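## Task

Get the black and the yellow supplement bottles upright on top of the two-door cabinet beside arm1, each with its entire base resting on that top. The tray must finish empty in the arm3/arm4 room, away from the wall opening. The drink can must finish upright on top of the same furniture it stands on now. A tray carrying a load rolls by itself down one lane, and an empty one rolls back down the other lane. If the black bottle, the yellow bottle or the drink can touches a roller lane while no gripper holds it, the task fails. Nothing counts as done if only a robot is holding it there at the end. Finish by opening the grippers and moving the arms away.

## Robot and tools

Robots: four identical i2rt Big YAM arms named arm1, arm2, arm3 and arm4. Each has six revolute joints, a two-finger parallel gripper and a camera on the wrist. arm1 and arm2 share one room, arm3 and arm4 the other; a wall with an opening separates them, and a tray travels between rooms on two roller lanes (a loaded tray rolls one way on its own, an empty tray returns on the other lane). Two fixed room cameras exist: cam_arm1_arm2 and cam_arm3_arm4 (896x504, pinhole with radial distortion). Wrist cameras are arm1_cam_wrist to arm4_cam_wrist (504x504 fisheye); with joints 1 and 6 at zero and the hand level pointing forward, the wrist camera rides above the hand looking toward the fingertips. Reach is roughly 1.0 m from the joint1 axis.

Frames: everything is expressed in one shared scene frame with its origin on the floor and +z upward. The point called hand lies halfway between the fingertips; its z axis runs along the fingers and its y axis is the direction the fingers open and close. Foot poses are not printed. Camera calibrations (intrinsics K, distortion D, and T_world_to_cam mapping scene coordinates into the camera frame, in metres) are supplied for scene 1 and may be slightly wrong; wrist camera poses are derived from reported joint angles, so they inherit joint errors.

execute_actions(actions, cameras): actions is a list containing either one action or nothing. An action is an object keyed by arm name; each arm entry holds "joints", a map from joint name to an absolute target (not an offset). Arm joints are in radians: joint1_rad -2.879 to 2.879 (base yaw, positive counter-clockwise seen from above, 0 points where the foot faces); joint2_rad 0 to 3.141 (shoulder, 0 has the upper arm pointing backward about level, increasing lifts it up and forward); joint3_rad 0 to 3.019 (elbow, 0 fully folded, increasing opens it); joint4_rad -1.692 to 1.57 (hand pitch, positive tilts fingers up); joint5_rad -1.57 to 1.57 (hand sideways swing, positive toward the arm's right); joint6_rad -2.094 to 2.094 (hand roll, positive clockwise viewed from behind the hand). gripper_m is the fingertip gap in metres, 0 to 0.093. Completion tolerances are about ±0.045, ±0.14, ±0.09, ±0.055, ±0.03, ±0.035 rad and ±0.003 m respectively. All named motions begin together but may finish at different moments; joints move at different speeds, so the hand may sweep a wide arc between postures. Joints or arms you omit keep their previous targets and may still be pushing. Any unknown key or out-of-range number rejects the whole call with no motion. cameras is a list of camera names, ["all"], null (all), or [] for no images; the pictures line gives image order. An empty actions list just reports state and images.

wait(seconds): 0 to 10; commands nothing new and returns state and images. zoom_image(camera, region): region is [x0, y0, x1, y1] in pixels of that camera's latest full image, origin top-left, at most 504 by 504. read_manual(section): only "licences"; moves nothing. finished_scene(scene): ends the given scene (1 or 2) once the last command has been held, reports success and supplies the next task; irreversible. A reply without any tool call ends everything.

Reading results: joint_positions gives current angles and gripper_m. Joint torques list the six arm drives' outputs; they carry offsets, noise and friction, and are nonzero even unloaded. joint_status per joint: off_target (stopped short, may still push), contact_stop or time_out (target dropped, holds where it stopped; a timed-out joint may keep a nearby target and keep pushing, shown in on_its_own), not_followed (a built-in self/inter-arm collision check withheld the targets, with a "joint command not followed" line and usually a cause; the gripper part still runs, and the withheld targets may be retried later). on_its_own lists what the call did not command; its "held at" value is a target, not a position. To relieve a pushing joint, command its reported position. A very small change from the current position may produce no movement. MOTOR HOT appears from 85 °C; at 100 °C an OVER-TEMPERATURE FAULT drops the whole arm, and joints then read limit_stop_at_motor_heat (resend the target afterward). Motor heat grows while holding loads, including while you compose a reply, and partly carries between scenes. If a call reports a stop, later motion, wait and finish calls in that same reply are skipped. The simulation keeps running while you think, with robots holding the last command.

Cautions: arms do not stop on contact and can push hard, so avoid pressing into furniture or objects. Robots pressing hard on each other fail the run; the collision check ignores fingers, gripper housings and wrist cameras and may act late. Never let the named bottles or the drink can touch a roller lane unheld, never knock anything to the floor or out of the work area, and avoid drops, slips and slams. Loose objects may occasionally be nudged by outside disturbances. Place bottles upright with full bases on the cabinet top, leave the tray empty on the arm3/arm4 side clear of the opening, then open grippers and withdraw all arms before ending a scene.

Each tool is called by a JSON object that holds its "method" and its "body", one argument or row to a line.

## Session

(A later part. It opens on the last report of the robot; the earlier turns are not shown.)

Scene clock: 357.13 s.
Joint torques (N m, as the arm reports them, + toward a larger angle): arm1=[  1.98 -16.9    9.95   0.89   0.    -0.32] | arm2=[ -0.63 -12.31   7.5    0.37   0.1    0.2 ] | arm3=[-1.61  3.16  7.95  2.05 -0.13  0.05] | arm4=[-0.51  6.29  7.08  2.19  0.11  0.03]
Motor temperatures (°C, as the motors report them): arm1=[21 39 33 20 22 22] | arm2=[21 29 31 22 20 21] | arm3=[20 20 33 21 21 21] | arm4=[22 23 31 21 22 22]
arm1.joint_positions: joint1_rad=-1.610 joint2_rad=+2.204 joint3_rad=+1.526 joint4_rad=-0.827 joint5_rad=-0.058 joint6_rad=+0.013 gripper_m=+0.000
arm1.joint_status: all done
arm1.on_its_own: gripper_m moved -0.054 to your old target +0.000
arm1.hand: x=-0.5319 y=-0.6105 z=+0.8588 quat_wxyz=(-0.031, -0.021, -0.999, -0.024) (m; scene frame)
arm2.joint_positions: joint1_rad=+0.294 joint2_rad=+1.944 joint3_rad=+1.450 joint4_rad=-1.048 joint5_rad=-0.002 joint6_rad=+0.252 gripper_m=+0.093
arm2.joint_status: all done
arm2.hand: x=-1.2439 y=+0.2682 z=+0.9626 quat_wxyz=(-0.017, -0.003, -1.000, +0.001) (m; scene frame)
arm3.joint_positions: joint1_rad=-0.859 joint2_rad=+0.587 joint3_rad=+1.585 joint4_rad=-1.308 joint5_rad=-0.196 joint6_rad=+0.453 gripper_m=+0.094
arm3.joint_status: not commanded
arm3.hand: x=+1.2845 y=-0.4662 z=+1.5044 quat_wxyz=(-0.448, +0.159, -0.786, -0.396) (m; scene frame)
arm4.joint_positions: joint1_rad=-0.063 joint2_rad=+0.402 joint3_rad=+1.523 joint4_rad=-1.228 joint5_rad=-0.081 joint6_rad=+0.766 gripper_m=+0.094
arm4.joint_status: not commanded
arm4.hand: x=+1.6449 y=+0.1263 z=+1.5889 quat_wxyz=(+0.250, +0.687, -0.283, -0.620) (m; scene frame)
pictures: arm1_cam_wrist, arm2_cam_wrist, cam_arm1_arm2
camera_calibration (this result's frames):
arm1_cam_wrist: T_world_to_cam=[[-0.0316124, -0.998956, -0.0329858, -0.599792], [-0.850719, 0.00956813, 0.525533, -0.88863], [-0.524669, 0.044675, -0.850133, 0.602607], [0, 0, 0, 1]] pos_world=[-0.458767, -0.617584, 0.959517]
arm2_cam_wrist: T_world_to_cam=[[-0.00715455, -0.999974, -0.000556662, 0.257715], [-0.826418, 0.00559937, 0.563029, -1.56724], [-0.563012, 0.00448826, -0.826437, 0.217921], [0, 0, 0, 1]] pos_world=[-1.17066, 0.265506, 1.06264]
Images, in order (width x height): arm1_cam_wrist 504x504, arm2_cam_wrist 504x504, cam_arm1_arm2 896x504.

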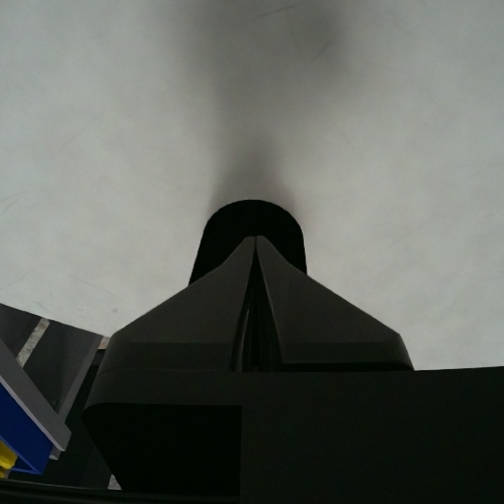

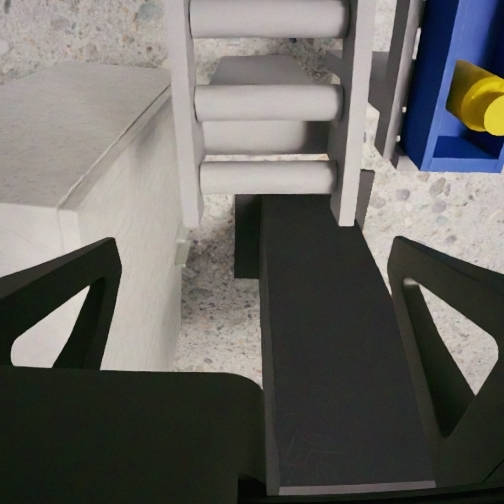

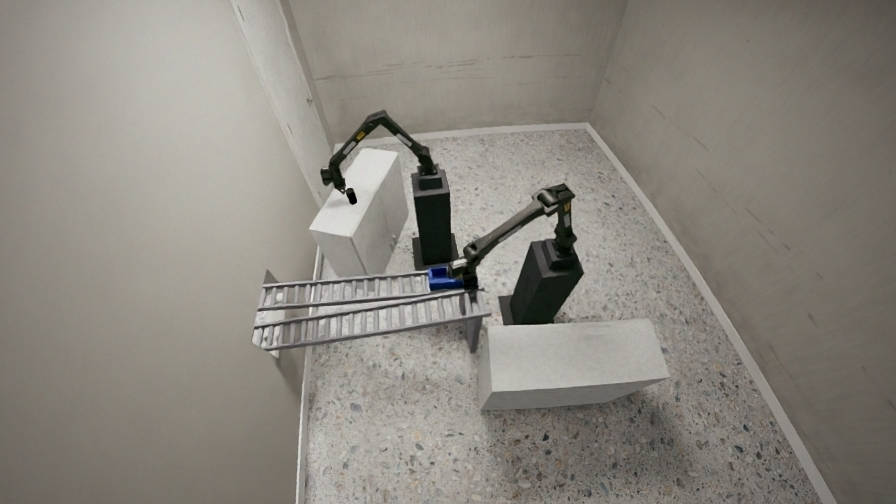

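{"method": "execute_actions", "body": {
  "actions": [
    {"arm1": {"joints": {"joint2_rad": 2.0, "joint4_rad": -1.0}}}
  ],
  "cameras": ["arm1_cam_wrist", "arm2_cam_wrist", "cam_arm1_arm2"]
}}

{"method": "zoom_image", "body": {
  "camera": "cam_arm1_arm2",
  "region": [300, 130, 420, 250]
}}

Scene clock: 362.33 s.
Joint torques (N m, as the arm reports them, + toward a larger angle): arm1=[  2.   -16.22  10.72   0.47   0.02  -0.35] | arm2=[ -0.63 -12.51   7.47   0.39   0.1    0.2 ] | arm3=[-0.77  3.63  7.77  2.17 -0.12  0.09] | arm4=[-0.15  6.25  7.05  2.24  0.15  0.05]
Motor temperatures (°C, as the motors report them): arm1=[21 38 33 20 22 22] | arm2=[21 29 31 22 20 21] | arm3=[20 20 34 21 21 21] | arm4=[22 23 31 21 22 22]
arm1.joint_positions: joint1_rad=-1.610 joint2_rad=+1.986 joint3_rad=+1.532 joint4_rad=-0.992 joint5_rad=-0.058 joint6_rad=+0.013 gripper_m=+0.000
arm1.joint_status: all done
arm1.hand: x=-0.5352 y=-0.6091 z=+0.9860 quat_wxyz=(-0.060, -0.020, -0.998, -0.023) (m; scene frame)
arm2.joint_positions: joint1_rad=+0.294 joint2_rad=+1.944 joint3_rad=+1.450 joint4_rad=-1.048 joint5_rad=-0.002 joint6_rad=+0.253 gripper_m=+0.093
arm2.joint_status: not commanded
arm2.hand: x=-1.2439 y=+0.2682 z=+0.9626 quat_wxyz=(-0.017, -0.003, -1.000, +0.001) (m; scene frame)
arm3.joint_positions: joint1_rad=-0.859 joint2_rad=+0.587 joint3_rad=+1.585 joint4_rad=-1.308 joint5_rad=-0.196 joint6_rad=+0.453 gripper_m=+0.094
arm3.joint_status: not commanded
arm3.hand: x=+1.2845 y=-0.4662 z=+1.5044 quat_wxyz=(-0.448, +0.159, -0.786, -0.396) (m; scene frame)
arm4.joint_positions: joint1_rad=-0.063 joint2_rad=+0.402 joint3_rad=+1.523 joint4_rad=-1.228 joint5_rad=-0.081 joint6_rad=+0.766 gripper_m=+0.094
arm4.joint_status: not commanded
arm4.hand: x=+1.6449 y=+0.1263 z=+1.5889 quat_wxyz=(+0.250, +0.687, -0.283, -0.620) (m; scene frame)
pictures: arm1_cam_wrist, arm2_cam_wrist, cam_arm1_arm2
camera_calibration (this result's frames):
arm1_cam_wrist: T_world_to_cam=[[-0.0291038, -0.999033, -0.0329495, -0.593063], [-0.879917, 0.00996683, 0.475023, -0.923841], [-0.474235, 0.0428178, -0.879356, 0.763667], [0, 0, 0, 1]] pos_world=[-0.468006, -0.61598, 1.09084]
arm2_cam_wrist: T_world_to_cam=[[-0.0075358, -0.999971, -0.00056949, 0.257252], [-0.826416, 0.00590723, 0.563029, -1.56732], [-0.56301, 0.00471351, -0.826437, 0.217863], [0, 0, 0, 1]] pos_world=[-1.17066, 0.265477, 1.06264]
Images, in order (width x height): arm1_cam_wrist 504x504, arm2_cam_wrist 504x504, cam_arm1_arm2 896x504.

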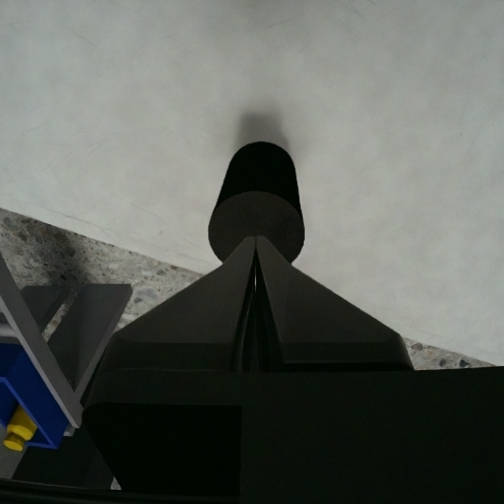

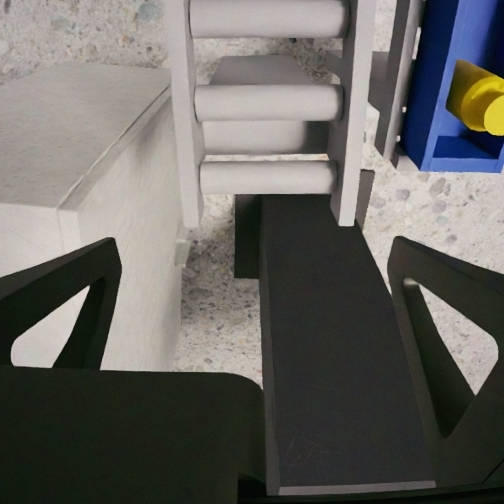

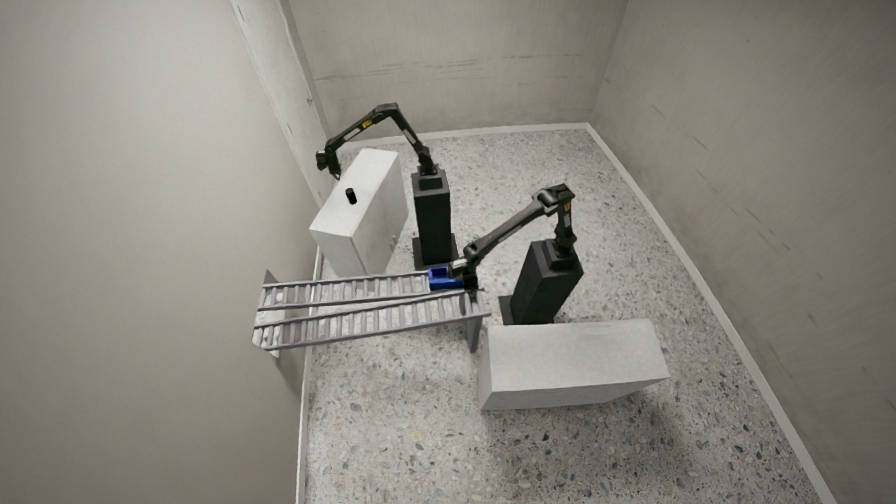

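Region (300, 130, 420, 250) of cam_arm1_arm2's 896x504 image, scaled by 4.200, with more detail than that image has.

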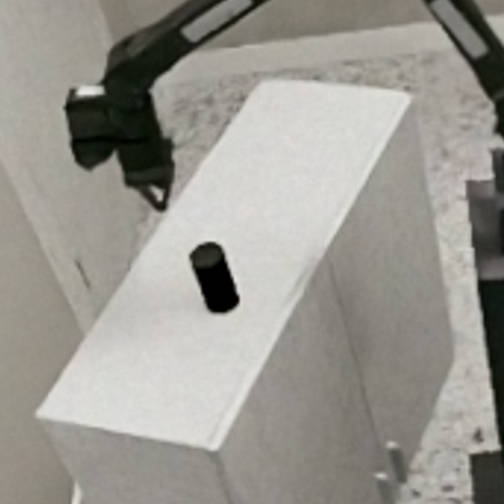

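{"method": "zoom_image", "body": {
  "camera": "arm2_cam_wrist",
  "region": [150, 0, 504, 250]
}}

Region (150, 0, 504, 250) of arm2_cam_wrist's 504x504 image, scaled by 1.424, with more detail than that image has; it fills the top 356 rows of this view, and the rest is white.

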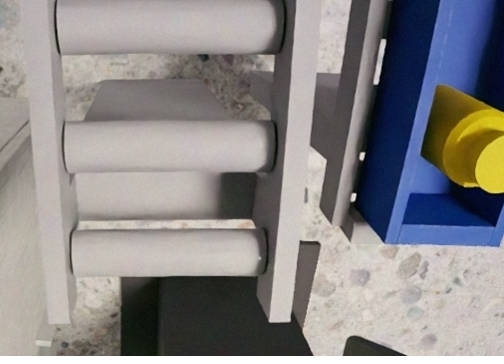

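{"method": "execute_actions", "body": {
  "actions": [
    {"arm1": {"joints": {"joint1_rad": 0.178, "joint2_rad": 2.24, "joint3_rad": 1.72, "joint4_rad": -1.01, "joint5_rad": 0.06, "joint6_rad": 0.2, "gripper_m": 0.093}}, "arm2": {"joints": {"joint1_rad": 0.6, "gripper_m": 0.05}}}
  ],
  "cameras": ["arm1_cam_wrist", "cam_arm1_arm2"]
}}

Scene clock: 449.90 s.
Joint torques (N m, as the arm reports them, + toward a larger angle): arm1=[  0.68 -20.77   8.99   0.32   0.22  -0.05] | arm2=[ -0.63 -12.55   7.46   0.37   0.09   0.18] | arm3=[-1.02  3.49  7.96  2.24 -0.14  0.05] | arm4=[0.46 6.68 6.91 2.3  0.12 0.04]
Motor temperatures (°C, as the motors report them): arm1=[21 38 35 20 22 22] | arm2=[21 30 32 22 20 21] | arm3=[20 20 35 21 21 21] | arm4=[22 23 32 22 22 22]
arm1.joint_positions: joint1_rad=+0.189 joint2_rad=+2.257 joint3_rad=+1.712 joint4_rad=-1.004 joint5_rad=+0.058 joint6_rad=+0.185 gripper_m=+0.093
arm1.joint_status: all done
arm1.hand: x=-1.2624 y=+0.0351 z=+0.8811 quat_wxyz=(-0.025, +0.711, -0.703, +0.009) (m; scene frame)
arm2.joint_positions: joint1_rad=+0.594 joint2_rad=+1.944 joint3_rad=+1.450 joint4_rad=-1.048 joint5_rad=-0.001 joint6_rad=+0.254 gripper_m=+0.050
arm2.joint_status: all done
arm2.hand: x=-1.3091 y=+0.4243 z=+0.9606 quat_wxyz=(-0.015, +0.145, -0.989, -0.001) (m; scene frame)
arm3.joint_positions: joint1_rad=-0.859 joint2_rad=+0.587 joint3_rad=+1.585 joint4_rad=-1.308 joint5_rad=-0.196 joint6_rad=+0.453 gripper_m=+0.094
arm3.joint_status: not commanded
arm3.hand: x=+1.2845 y=-0.4662 z=+1.5044 quat_wxyz=(-0.448, +0.159, -0.786, -0.396) (m; scene frame)
arm4.joint_positions: joint1_rad=-0.063 joint2_rad=+0.402 joint3_rad=+1.523 joint4_rad=-1.228 joint5_rad=-0.081 joint6_rad=+0.766 gripper_m=+0.094
arm4.joint_status: not commanded
arm4.hand: x=+1.6449 y=+0.1263 z=+1.5889 quat_wxyz=(+0.250, +0.687, -0.283, -0.620) (m; scene frame)
pictures: arm1_cam_wrist, cam_arm1_arm2
camera_calibration (this result's frames):
arm1_cam_wrist: T_world_to_cam=[[0.997749, 0.0205335, 0.0638334, 1.20113], [-0.0186779, -0.82918, 0.55867, -0.477347], [0.0644008, -0.558605, -0.82693, 0.953811], [0, 0, 0, 1]] pos_world=[-1.26877, 0.112334, 0.978742]
Images, in order (width x height): arm1_cam_wrist 504x504, cam_arm1_arm2 896x504.

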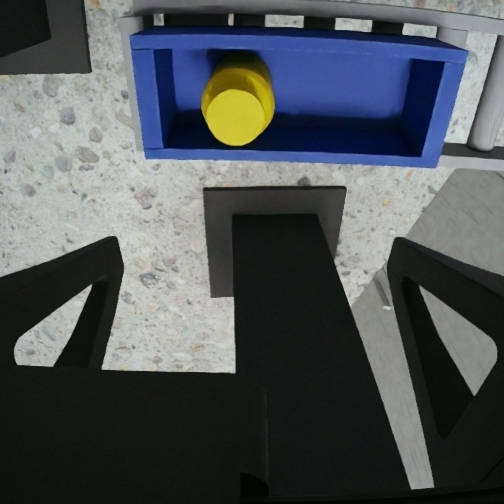

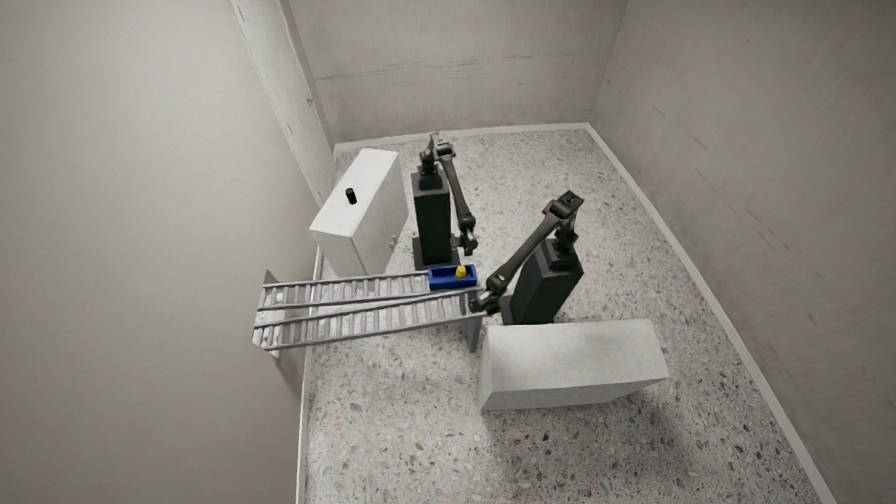

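{"method": "zoom_image", "body": {
  "camera": "arm1_cam_wrist",
  "region": [120, 10, 360, 180]
}}

Region (120, 10, 360, 180) of arm1_cam_wrist's 504x504 image, scaled by 2.100, with more detail than that image has; it fills the top 357 rows of this view, and the rest is white.

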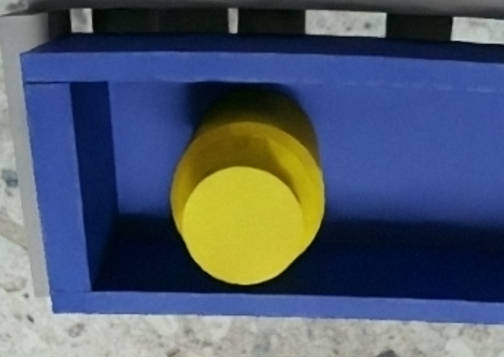

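{"method": "execute_actions", "body": {
  "actions": [
    {"arm1": {"joints": {"joint2_rad": 2.745, "joint3_rad": 1.898, "joint4_rad": -0.681}}}
  ],
  "cameras": ["arm1_cam_wrist", "cam_arm1_arm2"]
}}

Scene clock: 473.03 s.
Joint torques (N m, as the arm reports them, + toward a larger angle): arm1=[  0.91 -20.23   7.77   0.67   0.17  -0.08] | arm2=[ -0.63 -12.54   7.46   0.38   0.08   0.18] | arm3=[-2.28  3.45  7.83  2.16 -0.15 -0.01] | arm4=[0.26 6.61 7.11 2.26 0.13 0.05]
Motor temperatures (°C, as the motors report them): arm1=[21 41 33 20 22 22] | arm2=[21 30 32 22 20 21] | arm3=[20 20 35 21 21 21] | arm4=[22 23 32 22 22 22]
arm1.joint_positions: joint1_rad=+0.189 joint2_rad=+2.730 joint3_rad=+1.884 joint4_rad=-0.686 joint5_rad=+0.060 joint6_rad=+0.187 gripper_m=+0.093
arm1.joint_status: all done
arm1.hand: x=-1.2653 y=+0.0448 z=+0.6325 quat_wxyz=(-0.031, +0.710, -0.704, +0.003) (m; scene frame)
arm2.joint_positions: joint1_rad=+0.594 joint2_rad=+1.944 joint3_rad=+1.450 joint4_rad=-1.048 joint5_rad=-0.001 joint6_rad=+0.254 gripper_m=+0.050
arm2.joint_status: not commanded
arm2.hand: x=-1.3091 y=+0.4243 z=+0.9606 quat_wxyz=(-0.015, +0.145, -0.989, -0.001) (m; scene frame)
arm3.joint_positions: joint1_rad=-0.859 joint2_rad=+0.587 joint3_rad=+1.585 joint4_rad=-1.308 joint5_rad=-0.196 joint6_rad=+0.453 gripper_m=+0.094
arm3.joint_status: not commanded
arm3.hand: x=+1.2845 y=-0.4662 z=+1.5044 quat_wxyz=(-0.448, +0.159, -0.786, -0.396) (m; scene frame)
arm4.joint_positions: joint1_rad=-0.063 joint2_rad=+0.402 joint3_rad=+1.523 joint4_rad=-1.228 joint5_rad=-0.081 joint6_rad=+0.766 gripper_m=+0.094
arm4.joint_status: not commanded
arm4.hand: x=+1.6449 y=+0.1263 z=+1.5889 quat_wxyz=(+0.250, +0.687, -0.283, -0.620) (m; scene frame)
pictures: arm1_cam_wrist, cam_arm1_arm2
camera_calibration (this result's frames):
arm1_cam_wrist: T_world_to_cam=[[0.997895, 0.0166575, 0.0626757, 1.2208], [-0.0202072, -0.83847, 0.544573, -0.323029], [0.0616229, -0.544693, -0.836368, 0.755705], [0, 0, 0, 1]] pos_world=[-1.27133, 0.120442, 0.731446]
Images, in order (width x height): arm1_cam_wrist 504x504, cam_arm1_arm2 896x504.

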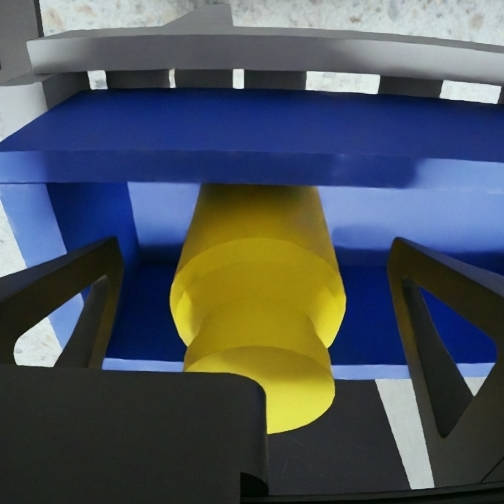

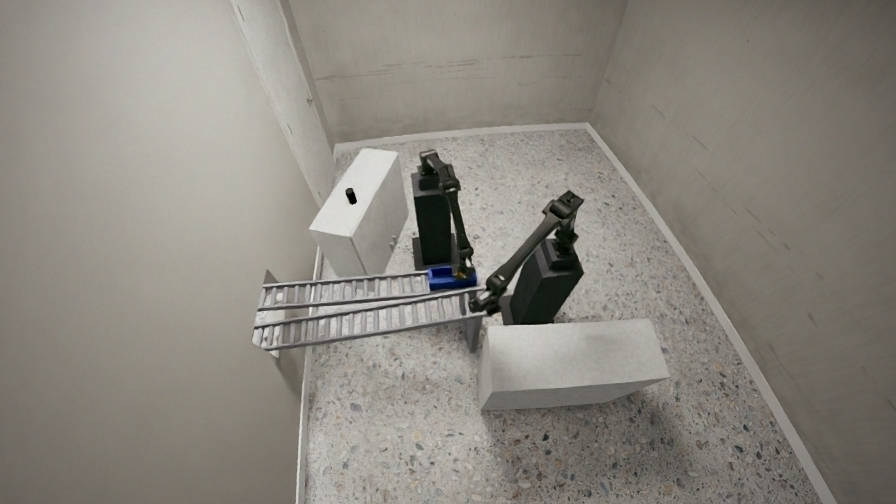

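{"method": "execute_actions", "body": {
  "actions": [
    {"arm1": {"joints": {"joint2_rad": 2.77}}}
  ],
  "cameras": ["arm1_cam_wrist"]
}}

Scene clock: 485.93 s.
Joint torques (N m, as the arm reports them, + toward a larger angle): arm1=[  0.83 -20.2    7.45   0.53   0.14  -0.05] | arm2=[ -0.64 -12.54   7.45   0.37   0.08   0.18] | arm3=[-1.72  3.36  7.95  2.18 -0.19  0.06] | arm4=[0.21 6.57 6.97 2.25 0.14 0.08]
Motor temperatures (°C, as the motors report them): arm1=[21 42 33 20 22 22] | arm2=[21 31 32 22 20 21] | arm3=[20 20 35 21 21 21] | arm4=[22 23 32 22 22 22]
arm1.joint_positions: joint1_rad=+0.189 joint2_rad=+2.751 joint3_rad=+1.884 joint4_rad=-0.686 joint5_rad=+0.060 joint6_rad=+0.187 gripper_m=+0.093
arm1.joint_status: all done
arm1.hand: x=-1.2636 y=+0.0356 z=+0.6195 quat_wxyz=(-0.025, +0.710, -0.704, +0.011) (m; scene frame)
arm2.joint_positions: joint1_rad=+0.594 joint2_rad=+1.944 joint3_rad=+1.450 joint4_rad=-1.048 joint5_rad=-0.001 joint6_rad=+0.254 gripper_m=+0.050
arm2.joint_status: not commanded
arm2.hand: x=-1.3091 y=+0.4243 z=+0.9606 quat_wxyz=(-0.015, +0.145, -0.989, -0.001) (m; scene frame)
arm3.joint_positions: joint1_rad=-0.859 joint2_rad=+0.587 joint3_rad=+1.585 joint4_rad=-1.308 joint5_rad=-0.196 joint6_rad=+0.453 gripper_m=+0.094
arm3.joint_status: not commanded
arm3.hand: x=+1.2845 y=-0.4662 z=+1.5044 quat_wxyz=(-0.448, +0.159, -0.786, -0.396) (m; scene frame)
arm4.joint_positions: joint1_rad=-0.063 joint2_rad=+0.402 joint3_rad=+1.523 joint4_rad=-1.228 joint5_rad=-0.081 joint6_rad=+0.766 gripper_m=+0.094
arm4.joint_status: not commanded
arm4.hand: x=+1.6449 y=+0.1263 z=+1.5889 quat_wxyz=(+0.250, +0.687, -0.283, -0.620) (m; scene frame)
pictures: arm1_cam_wrist
camera_calibration (this result's frames):
arm1_cam_wrist: T_world_to_cam=[[0.997633, 0.0180875, 0.0663362, 1.21737], [-0.0223245, -0.827301, 0.561315, -0.337108], [0.0650328, -0.561467, -0.824939, 0.737592], [0, 0, 0, 1]] pos_world=[-1.26998, 0.113225, 0.716937]
Images, in order (width x height): arm1_cam_wrist 504x504.

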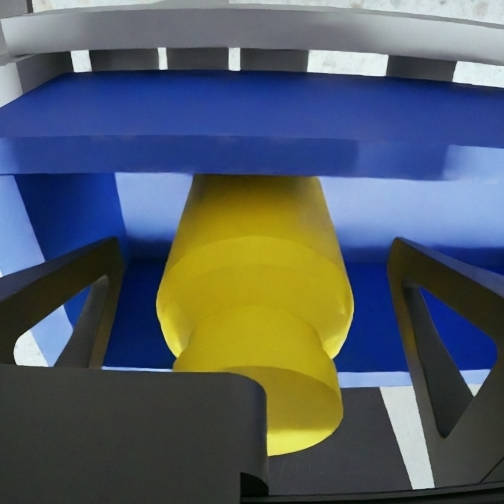

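{"method": "execute_actions", "body": {
  "actions": [
    {"arm1": {"joints": {"joint4_rad": -0.73}}}
  ],
  "cameras": ["arm1_cam_wrist"]
}}

Scene clock: 500.90 s.
Joint torques (N m, as the arm reports them, + toward a larger angle): arm1=[  0.76 -19.55   7.28   0.16   0.16  -0.08] | arm2=[ -0.63 -12.54   7.45   0.37   0.09   0.18] | arm3=[-1.54  3.82  7.98  2.23 -0.17  0.05] | arm4=[0.06 6.76 7.08 2.04 0.08 0.03]
Motor temperatures (°C, as the motors report them): arm1=[21 42 32 20 22 22] | arm2=[21 31 32 22 20 21] | arm3=[20 20 35 21 21 21] | arm4=[22 23 32 22 22 22]
arm1.joint_positions: joint1_rad=+0.189 joint2_rad=+2.751 joint3_rad=+1.884 joint4_rad=-0.722 joint5_rad=+0.060 joint6_rad=+0.187 gripper_m=+0.093
arm1.joint_status: all done
arm1.hand: x=-1.2618 y=+0.0269 z=+0.6196 quat_wxyz=(-0.015, +0.710, -0.703, +0.026) (m; scene frame)
arm2.joint_positions: joint1_rad=+0.594 joint2_rad=+1.944 joint3_rad=+1.450 joint4_rad=-1.048 joint5_rad=-0.001 joint6_rad=+0.254 gripper_m=+0.050
arm2.joint_status: not commanded
arm2.hand: x=-1.3091 y=+0.4243 z=+0.9606 quat_wxyz=(-0.015, +0.145, -0.989, -0.001) (m; scene frame)
arm3.joint_positions: joint1_rad=-0.859 joint2_rad=+0.587 joint3_rad=+1.585 joint4_rad=-1.308 joint5_rad=-0.196 joint6_rad=+0.453 gripper_m=+0.094
arm3.joint_status: not commanded
arm3.hand: x=+1.2845 y=-0.4662 z=+1.5044 quat_wxyz=(-0.448, +0.159, -0.786, -0.396) (m; scene frame)
arm4.joint_positions: joint1_rad=-0.063 joint2_rad=+0.402 joint3_rad=+1.523 joint4_rad=-1.228 joint5_rad=-0.081 joint6_rad=+0.766 gripper_m=+0.094
arm4.joint_status: not commanded
arm4.hand: x=+1.6449 y=+0.1263 z=+1.5889 quat_wxyz=(+0.250, +0.687, -0.283, -0.620) (m; scene frame)
pictures: arm1_cam_wrist
camera_calibration (this result's frames):
arm1_cam_wrist: T_world_to_cam=[[0.997137, 0.0207815, 0.0727005, 1.21115], [-0.0262145, -0.806841, 0.590187, -0.367689], [0.0709227, -0.590403, -0.803986, 0.72788], [0, 0, 0, 1]] pos_world=[-1.26894, 0.107907, 0.71416]
Images, in order (width x height): arm1_cam_wrist 504x504.

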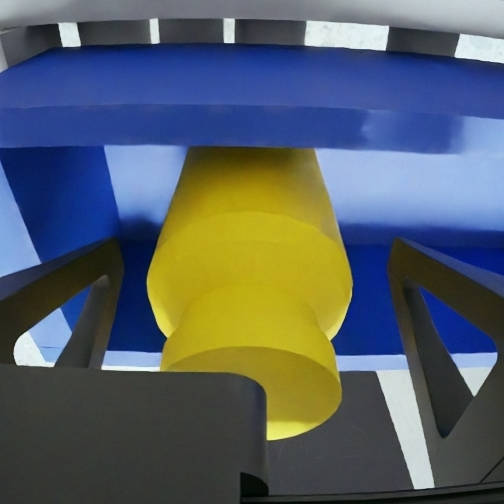

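{"method": "execute_actions", "body": {
  "actions": [
    {"arm1": {"joints": {"gripper_m": 0.0}}}
  ],
  "cameras": []
}}

{"method": "execute_actions", "body": {
  "actions": [
    {"arm1": {"joints": {"joint2_rad": 2.53, "joint4_rad": -0.95}}}
  ],
  "cameras": ["arm1_cam_wrist"]
}}

{"method": "execute_actions", "body": {
  "actions": [
    {"arm1": {"joints": {"joint1_rad": -1.37, "joint2_rad": 2.266, "joint3_rad": 1.725, "joint4_rad": -1.04, "joint5_rad": -0.005, "joint6_rad": 0.0}}, "arm2": {"joints": {"joint1_rad": -0.088, "joint2_rad": 2.20, "joint3_rad": 1.385, "joint4_rad": -0.685, "joint5_rad": 0.0, "joint6_rad": -0.145, "gripper_m": 0.05}}}
  ],
  "cameras": ["arm1_cam_wrist", "arm2_cam_wrist", "cam_arm1_arm2"]
}}

Scene clock: 518.13 s.
Joint torques (N m, as the arm reports them, + toward a larger angle): arm1=[  0.66 -19.85   7.47   0.15   0.19  -0.07] | arm2=[ -0.64 -12.5    7.46   0.37   0.09   0.18] | arm3=[-1.93  3.36  8.26  2.15 -0.15  0.03] | arm4=[-0.1   6.13  6.97  2.23  0.12  0.07]
Motor temperatures (°C, as the motors report them): arm1=[21 43 32 20 22 22] | arm2=[21 31 33 22 20 21] | arm3=[20 20 36 21 21 21] | arm4=[22 23 32 22 22 22]
arm1.joint_positions: joint1_rad=+0.189 joint2_rad=+2.751 joint3_rad=+1.884 joint4_rad=-0.722 joint5_rad=+0.059 joint6_rad=+0.187 gripper_m=+0.064
arm1.joint_status: gripper_m off_target (ended at +0.064, target +0.000)
arm1.hand: x=-1.2619 y=+0.0266 z=+0.6194 quat_wxyz=(-0.014, +0.710, -0.703, +0.026) (m; scene frame)
arm2.joint_positions: joint1_rad=+0.594 joint2_rad=+1.944 joint3_rad=+1.450 joint4_rad=-1.048 joint5_rad=-0.001 joint6_rad=+0.254 gripper_m=+0.050
arm2.joint_status: not commanded
arm2.hand: x=-1.3091 y=+0.4243 z=+0.9606 quat_wxyz=(-0.015, +0.145, -0.989, -0.001) (m; scene frame)
arm3.joint_positions: joint1_rad=-0.859 joint2_rad=+0.587 joint3_rad=+1.585 joint4_rad=-1.308 joint5_rad=-0.196 joint6_rad=+0.453 gripper_m=+0.094
arm3.joint_status: not commanded
arm3.hand: x=+1.2845 y=-0.4662 z=+1.5044 quat_wxyz=(-0.448, +0.159, -0.786, -0.396) (m; scene frame)
arm4.joint_positions: joint1_rad=-0.063 joint2_rad=+0.402 joint3_rad=+1.523 joint4_rad=-1.228 joint5_rad=-0.081 joint6_rad=+0.766 gripper_m=+0.094
arm4.joint_status: not commanded
arm4.hand: x=+1.6449 y=+0.1263 z=+1.5889 quat_wxyz=(+0.250, +0.687, -0.283, -0.620) (m; scene frame)
pictures: none
No camera images: the call's "cameras" was empty. Leave "cameras" out to get every camera's image.

Scene clock: 519.60 s.
Joint torques (N m, as the arm reports them, + toward a larger angle): arm1=[  0.94 -21.58   8.96   0.1    0.17  -0.06] | arm2=[ -0.66 -12.53   7.45   0.37   0.08   0.18] | arm3=[-1.58  3.7   7.98  2.24 -0.13 -0.02] | arm4=[-0.06  6.28  7.01  2.16  0.12  0.04]
Motor temperatures (°C, as the motors report them): arm1=[21 43 32 20 22 22] | arm2=[21 31 33 22 20 21] | arm3=[20 20 36 21 21 21] | arm4=[22 23 33 22 22 22]
arm1.joint_positions: joint1_rad=+0.189 joint2_rad=+2.533 joint3_rad=+1.883 joint4_rad=-0.942 joint5_rad=+0.059 joint6_rad=+0.187 gripper_m=+0.064
arm1.joint_status: all done
arm1.hand: x=-1.2672 y=+0.0576 z=+0.7589 quat_wxyz=(-0.014, +0.710, -0.703, +0.027) (m; scene frame)
arm2.joint_positions: joint1_rad=+0.594 joint2_rad=+1.944 joint3_rad=+1.450 joint4_rad=-1.048 joint5_rad=-0.001 joint6_rad=+0.254 gripper_m=+0.050
arm2.joint_status: not commanded
arm2.hand: x=-1.3091 y=+0.4243 z=+0.9606 quat_wxyz=(-0.015, +0.145, -0.989, -0.001) (m; scene frame)
arm3.joint_positions: joint1_rad=-0.859 joint2_rad=+0.587 joint3_rad=+1.585 joint4_rad=-1.308 joint5_rad=-0.196 joint6_rad=+0.453 gripper_m=+0.094
arm3.joint_status: not commanded
arm3.hand: x=+1.2845 y=-0.4662 z=+1.5044 quat_wxyz=(-0.448, +0.159, -0.786, -0.396) (m; scene frame)
arm4.joint_positions: joint1_rad=-0.063 joint2_rad=+0.402 joint3_rad=+1.523 joint4_rad=-1.228 joint5_rad=-0.081 joint6_rad=+0.766 gripper_m=+0.094
arm4.joint_status: not commanded
arm4.hand: x=+1.6449 y=+0.1263 z=+1.5889 quat_wxyz=(+0.250, +0.687, -0.283, -0.620) (m; scene frame)
pictures: arm1_cam_wrist
camera_calibration (this result's frames):
arm1_cam_wrist: T_world_to_cam=[[0.997161, 0.0205957, 0.0724242, 1.20598], [-0.0263957, -0.805207, 0.592406, -0.427269], [0.0705175, -0.592636, -0.802378, 0.856726], [0, 0, 0, 1]] pos_world=[-1.27425, 0.138848, 0.853192]
Images, in order (width x height): arm1_cam_wrist 504x504.

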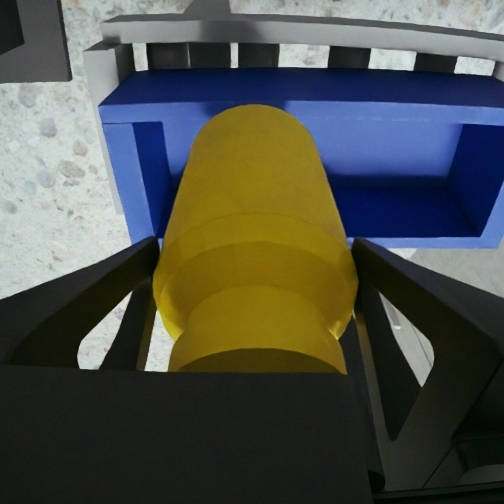

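Scene clock: 521.57 s.
Joint torques (N m, as the arm reports them, + toward a larger angle): arm1=[  2.5  -19.79   8.7    0.17   0.06  -0.34] | arm2=[ -1.6  -15.99   5.81   1.09  -0.11  -0.02] | arm3=[-1.2   3.82  8.04  2.01 -0.15  0.07] | arm4=[-0.29  6.49  7.    2.09  0.1   0.08]
Motor temperatures (°C, as the motors report them): arm1=[21 43 32 20 22 22] | arm2=[21 31 32 22 20 21] | arm3=[20 20 36 21 21 21] | arm4=[22 23 33 22 22 22]
arm1.joint_positions: joint1_rad=-1.380 joint2_rad=+2.262 joint3_rad=+1.721 joint4_rad=-1.031 joint5_rad=-0.003 joint6_rad=+0.015 gripper_m=+0.064
arm1.joint_status: all done
arm1.hand: x=-0.5165 y=-0.4738 z=+0.8825 quat_wxyz=(+0.004, +0.092, -0.996, +0.003) (m; scene frame)
arm2.joint_positions: joint1_rad=-0.083 joint2_rad=+2.214 joint3_rad=+1.380 joint4_rad=-0.692 joint5_rad=+0.001 joint6_rad=-0.136 gripper_m=+0.050
arm2.joint_status: all done
arm2.hand: x=-1.2269 y=+0.0533 z=+0.7972 quat_wxyz=(-0.025, +0.002, -1.000, +0.009) (m; scene frame)
arm3.joint_positions: joint1_rad=-0.859 joint2_rad=+0.587 joint3_rad=+1.585 joint4_rad=-1.308 joint5_rad=-0.196 joint6_rad=+0.453 gripper_m=+0.094
arm3.joint_status: not commanded
arm3.hand: x=+1.2845 y=-0.4662 z=+1.5044 quat_wxyz=(-0.448, +0.159, -0.786, -0.396) (m; scene frame)
arm4.joint_positions: joint1_rad=-0.063 joint2_rad=+0.402 joint3_rad=+1.523 joint4_rad=-1.228 joint5_rad=-0.081 joint6_rad=+0.766 gripper_m=+0.094
arm4.joint_status: not commanded
arm4.hand: x=+1.6449 y=+0.1263 z=+1.5889 quat_wxyz=(+0.250, +0.687, -0.283, -0.620) (m; scene frame)
pictures: arm1_cam_wrist, arm2_cam_wrist, cam_arm1_arm2
camera_calibration (this result's frames):
arm1_cam_wrist: T_world_to_cam=[[0.191915, -0.981188, 0.0209315, -0.385748], [-0.798815, -0.143783, 0.584142, -0.986812], [-0.570144, -0.128826, -0.811382, 0.484838], [0, 0, 0, 1]] pos_world=[-0.437821, -0.457918, 0.977901]
arm2_cam_wrist: T_world_to_cam=[[0.00312113, -0.999869, 0.0158565, 0.0423444], [-0.835137, 0.00611542, 0.550008, -1.45921], [-0.550033, -0.014959, -0.835009, 0.115567], [0, 0, 0, 1]] pos_world=[-1.15521, 0.0529913, 0.898405]
Images, in order (width x height): arm1_cam_wrist 504x504, arm2_cam_wrist 504x504, cam_arm1_arm2 896x504.

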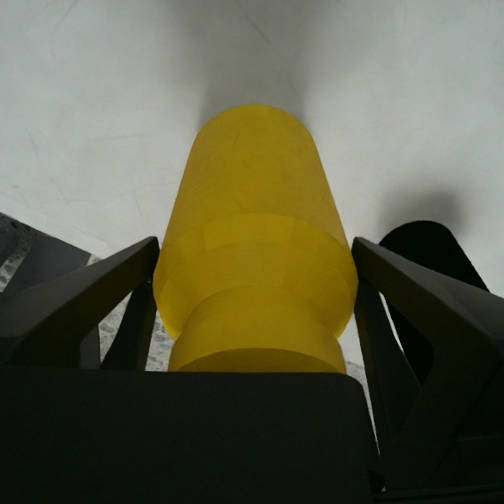

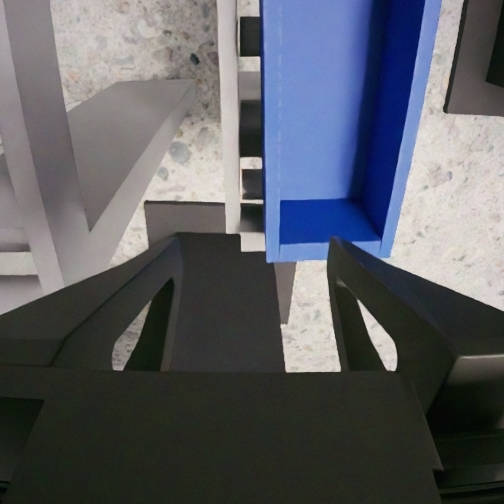

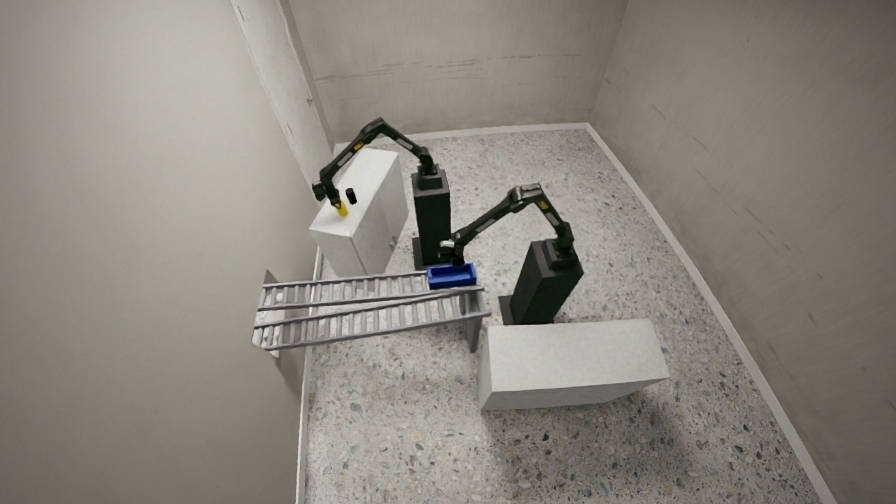

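{"method": "execute_actions", "body": {
  "actions": [
    {"arm1": {"joints": {"joint2_rad": 2.335, "joint4_rad": -0.96}}}
  ],
  "cameras": ["arm1_cam_wrist", "cam_arm1_arm2"]
}}

{"method": "zoom_image", "body": {
  "camera": "cam_arm1_arm2",
  "region": [300, 150, 400, 250]
}}

Scene clock: 527.73 s.
Joint torques (N m, as the arm reports them, + toward a larger angle): arm1=[  2.57 -18.52   8.42   1.06   0.05  -0.34] | arm2=[ -1.6  -15.87   5.78   1.08  -0.1   -0.02] | arm3=[-1.05  3.76  8.06  2.05 -0.15  0.06] | arm4=[0.59 7.21 6.96 2.24 0.09 0.05]
Motor temperatures (°C, as the motors report them): arm1=[21 43 32 20 22 22] | arm2=[21 32 32 22 20 21] | arm3=[20 20 36 21 21 21] | arm4=[22 23 33 22 22 22]
arm1.joint_positions: joint1_rad=-1.380 joint2_rad=+2.305 joint3_rad=+1.721 joint4_rad=-0.973 joint5_rad=-0.003 joint6_rad=+0.015 gripper_m=+0.064
arm1.joint_status: all done
arm1.hand: x=-0.5112 y=-0.4730 z=+0.8558 quat_wxyz=(-0.004, +0.092, -0.996, +0.003) (m; scene frame)
arm2.joint_positions: joint1_rad=-0.083 joint2_rad=+2.214 joint3_rad=+1.380 joint4_rad=-0.692 joint5_rad=+0.001 joint6_rad=-0.136 gripper_m=+0.050
arm2.joint_status: not commanded
arm2.hand: x=-1.2269 y=+0.0533 z=+0.7972 quat_wxyz=(-0.025, +0.002, -1.000, +0.009) (m; scene frame)
arm3.joint_positions: joint1_rad=-0.859 joint2_rad=+0.587 joint3_rad=+1.585 joint4_rad=-1.308 joint5_rad=-0.196 joint6_rad=+0.453 gripper_m=+0.094
arm3.joint_status: not commanded
arm3.hand: x=+1.2845 y=-0.4662 z=+1.5044 quat_wxyz=(-0.448, +0.159, -0.786, -0.396) (m; scene frame)
arm4.joint_positions: joint1_rad=-0.063 joint2_rad=+0.402 joint3_rad=+1.523 joint4_rad=-1.228 joint5_rad=-0.081 joint6_rad=+0.766 gripper_m=+0.094
arm4.joint_status: not commanded
arm4.hand: x=+1.6449 y=+0.1263 z=+1.5889 quat_wxyz=(+0.250, +0.687, -0.283, -0.620) (m; scene frame)
pictures: arm1_cam_wrist, cam_arm1_arm2
camera_calibration (this result's frames):
arm1_cam_wrist: T_world_to_cam=[[0.19211, -0.981152, 0.0208489, -0.385209], [-0.807383, -0.145938, 0.571694, -0.961644], [-0.557876, -0.126661, -0.820202, 0.481108], [0, 0, 0, 1]] pos_world=[-0.434015, -0.457351, 0.952403]
Images, in order (width x height): arm1_cam_wrist 504x504, cam_arm1_arm2 896x504.

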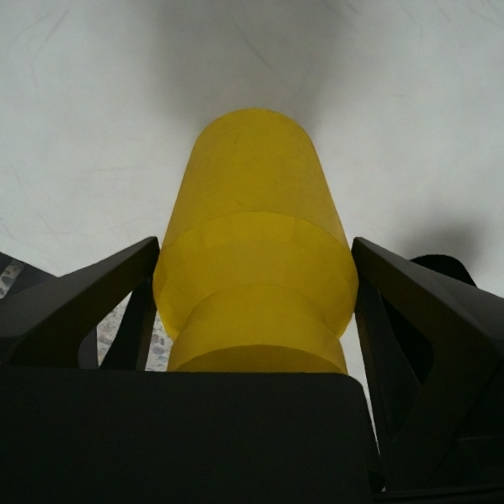

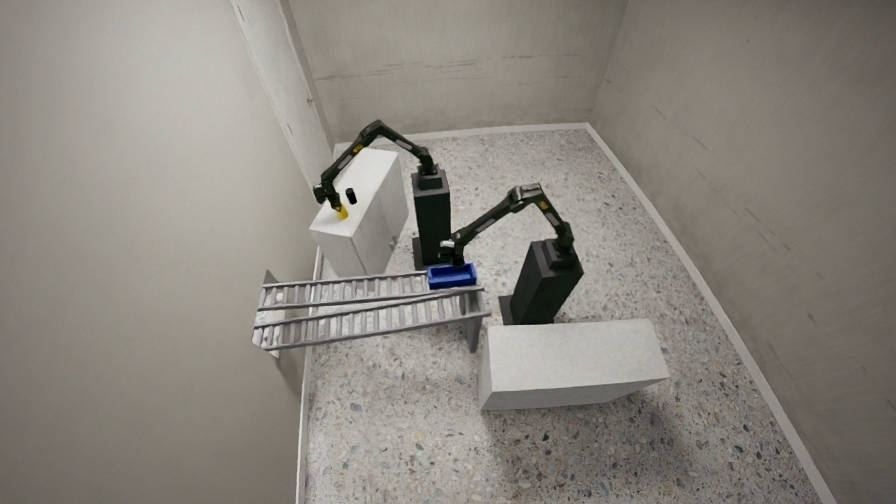

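Region (300, 150, 400, 250) of cam_arm1_arm2's 896x504 image, scaled by 5.040, with more detail than that image has.

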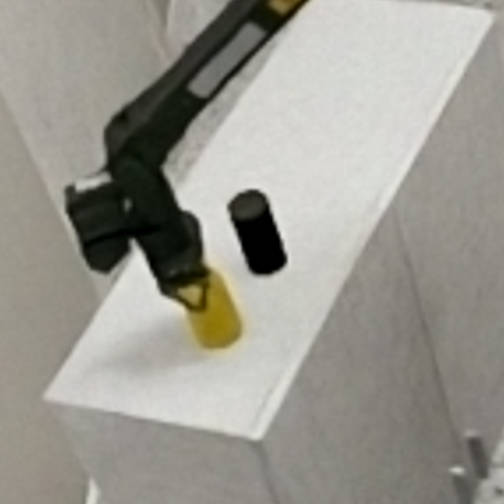

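{"method": "execute_actions", "body": {
  "actions": [
    {"arm1": {"joints": {"gripper_m": 0.093, "joint2_rad": 2.305}}}
  ],
  "cameras": ["arm1_cam_wrist", "arm2_cam_wrist"]
}}

{"method": "zoom_image", "body": {
  "camera": "arm2_cam_wrist",
  "region": [180, 0, 450, 280]
}}

Scene clock: 533.87 s.
Joint torques (N m, as the arm reports them, + toward a larger angle): arm1=[  2.32 -20.37   8.26   0.92   0.06  -0.32] | arm2=[ -1.58 -15.87   5.78   1.09  -0.1   -0.02] | arm3=[-1.17  3.24  8.03  2.14 -0.13  0.05] | arm4=[0.11 6.43 6.97 2.22 0.13 0.04]
Motor temperatures (°C, as the motors report them): arm1=[21 43 32 20 22 22] | arm2=[21 33 32 22 20 21] | arm3=[20 20 36 21 21 21] | arm4=[22 23 33 22 22 22]
arm1.joint_positions: joint1_rad=-1.380 joint2_rad=+2.305 joint3_rad=+1.721 joint4_rad=-0.969 joint5_rad=-0.003 joint6_rad=+0.015 gripper_m=+0.093
arm1.joint_status: all done
arm1.hand: x=-0.5099 y=-0.4728 z=+0.8563 quat_wxyz=(-0.006, +0.092, -0.996, +0.002) (m; scene frame)
arm2.joint_positions: joint1_rad=-0.083 joint2_rad=+2.214 joint3_rad=+1.380 joint4_rad=-0.692 joint5_rad=+0.001 joint6_rad=-0.136 gripper_m=+0.050
arm2.joint_status: not commanded
arm2.hand: x=-1.2269 y=+0.0533 z=+0.7972 quat_wxyz=(-0.025, +0.002, -1.000, +0.009) (m; scene frame)
arm3.joint_positions: joint1_rad=-0.859 joint2_rad=+0.587 joint3_rad=+1.585 joint4_rad=-1.308 joint5_rad=-0.196 joint6_rad=+0.453 gripper_m=+0.094
arm3.joint_status: not commanded
arm3.hand: x=+1.2845 y=-0.4662 z=+1.5044 quat_wxyz=(-0.448, +0.159, -0.786, -0.396) (m; scene frame)
arm4.joint_positions: joint1_rad=-0.063 joint2_rad=+0.402 joint3_rad=+1.523 joint4_rad=-1.228 joint5_rad=-0.081 joint6_rad=+0.766 gripper_m=+0.094
arm4.joint_status: not commanded
arm4.hand: x=+1.6449 y=+0.1263 z=+1.5889 quat_wxyz=(+0.250, +0.687, -0.283, -0.620) (m; scene frame)
pictures: arm1_cam_wrist, arm2_cam_wrist
camera_calibration (this result's frames):
arm1_cam_wrist: T_world_to_cam=[[0.192047, -0.981165, 0.0208204, -0.385221], [-0.810358, -0.146576, 0.567305, -0.958919], [-0.553568, -0.125821, -0.823244, 0.487448], [0, 0, 0, 1]] pos_world=[-0.433252, -0.457189, 0.953309]
arm2_cam_wrist: T_world_to_cam=[[0.00312113, -0.999869, 0.0158565, 0.0423444], [-0.835137, 0.00611542, 0.550008, -1.45921], [-0.550033, -0.014959, -0.835009, 0.115567], [0, 0, 0, 1]] pos_world=[-1.15521, 0.0529913, 0.898405]
Images, in order (width x height): arm1_cam_wrist 504x504, arm2_cam_wrist 504x504.

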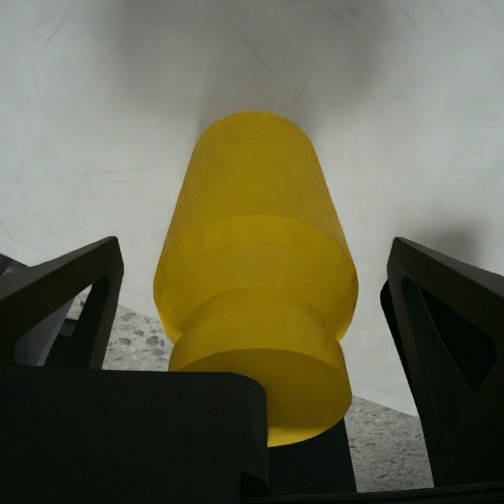

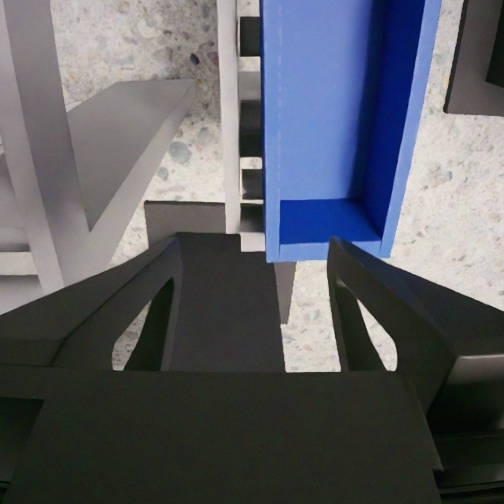

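Region (180, 0, 450, 280) of arm2_cam_wrist's 504x504 image, scaled by 1.800, with more detail than that image has; it fills the left 486 columns of this view, and the rest is white.

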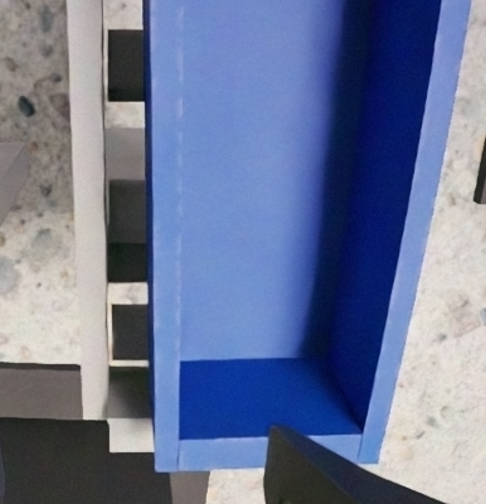

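{"method": "execute_actions", "body": {
  "actions": [
    {"arm1": {"joints": {"joint2_rad": 2.08, "joint4_rad": -1.17}}, "arm2": {"joints": {"joint1_rad": -0.110, "joint2_rad": 2.675, "joint3_rad": 1.628, "joint4_rad": -0.437, "joint6_rad": -0.187}}}
  ],
  "cameras": ["arm1_cam_wrist", "arm2_cam_wrist", "cam_arm1_arm2"]
}}

Scene clock: 550.47 s.
Joint torques (N m, as the arm reports them, + toward a larger angle): arm1=[  2.34 -18.43  10.21   0.26   0.05  -0.36] | arm2=[ -1.31 -17.29   5.36   0.91  -0.11  -0.02] | arm3=[-0.98  3.37  7.82  2.18 -0.12  0.06] | arm4=[-0.34  7.12  7.07  2.18  0.14  0.05]
Motor temperatures (°C, as the motors report them): arm1=[21 43 33 20 22 22] | arm2=[21 34 31 22 20 21] | arm3=[20 20 36 21 21 21] | arm4=[22 23 33 22 22 22]
arm1.joint_positions: joint1_rad=-1.380 joint2_rad=+2.069 joint3_rad=+1.712 joint4_rad=-1.162 joint5_rad=-0.003 joint6_rad=+0.015 gripper_m=+0.093
arm1.joint_status: all done
arm1.hand: x=-0.5253 y=-0.4746 z=+0.9978 quat_wxyz=(-0.023, +0.092, -0.996, +0.001) (m; scene frame)
arm2.joint_positions: joint1_rad=-0.109 joint2_rad=+2.689 joint3_rad=+1.608 joint4_rad=-0.440 joint5_rad=+0.001 joint6_rad=-0.177 gripper_m=+0.050
arm2.joint_status: all done
arm2.hand: x=-1.2148 y=+0.0344 z=+0.5858 quat_wxyz=(-0.027, +0.010, -1.000, +0.010) (m; scene frame)
arm3.joint_positions: joint1_rad=-0.859 joint2_rad=+0.587 joint3_rad=+1.585 joint4_rad=-1.308 joint5_rad=-0.196 joint6_rad=+0.453 gripper_m=+0.094
arm3.joint_status: not commanded
arm3.hand: x=+1.2845 y=-0.4662 z=+1.5044 quat_wxyz=(-0.448, +0.159, -0.786, -0.396) (m; scene frame)
arm4.joint_positions: joint1_rad=-0.063 joint2_rad=+0.402 joint3_rad=+1.523 joint4_rad=-1.228 joint5_rad=-0.081 joint6_rad=+0.766 gripper_m=+0.094
arm4.joint_status: not commanded
arm4.hand: x=+1.6449 y=+0.1263 z=+1.5889 quat_wxyz=(+0.250, +0.687, -0.283, -0.620) (m; scene frame)
pictures: arm1_cam_wrist, arm2_cam_wrist, cam_arm1_arm2
camera_calibration (this result's frames):
arm1_cam_wrist: T_world_to_cam=[[0.191665, -0.981243, 0.0206381, -0.387054], [-0.828122, -0.150399, 0.539994, -1.03579], [-0.526762, -0.120589, -0.841416, 0.629933], [0, 0, 0, 1]] pos_world=[-0.451753, -0.459613, 1.09735]
arm2_cam_wrist: T_world_to_cam=[[0.0186643, -0.999651, 0.01869, 0.0439998], [-0.837768, -0.00543358, 0.545999, -1.33322], [-0.545707, -0.0258486, -0.837577, -0.0474284], [0, 0, 0, 1]] pos_world=[-1.14364, 0.0355143, 0.687392]
Images, in order (width x height): arm1_cam_wrist 504x504, arm2_cam_wrist 504x504, cam_arm1_arm2 896x504.

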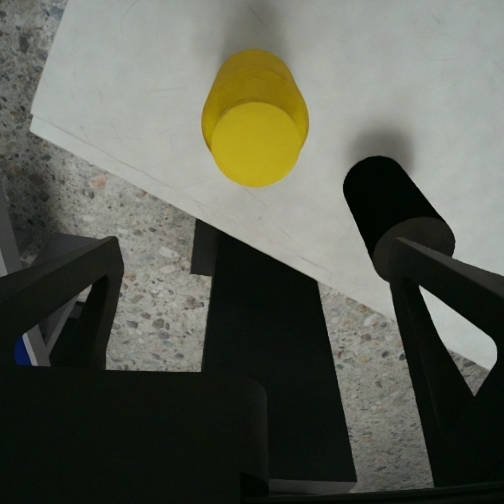

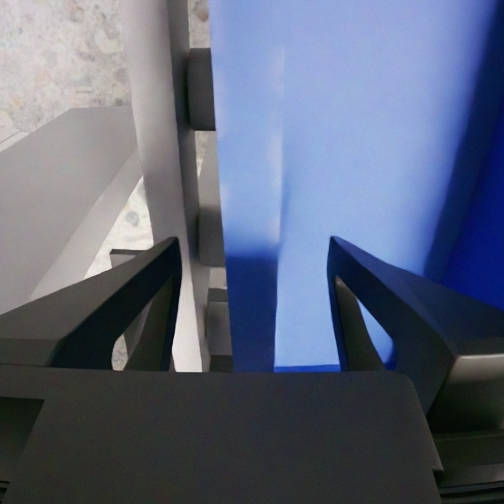

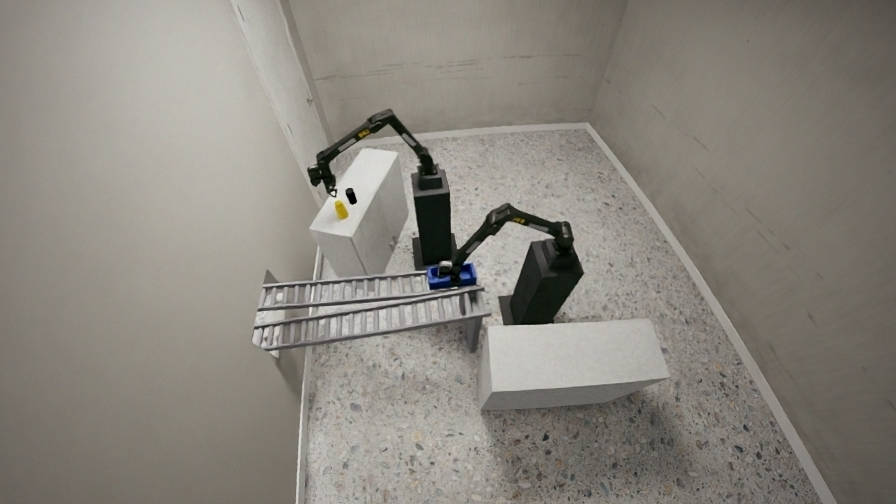

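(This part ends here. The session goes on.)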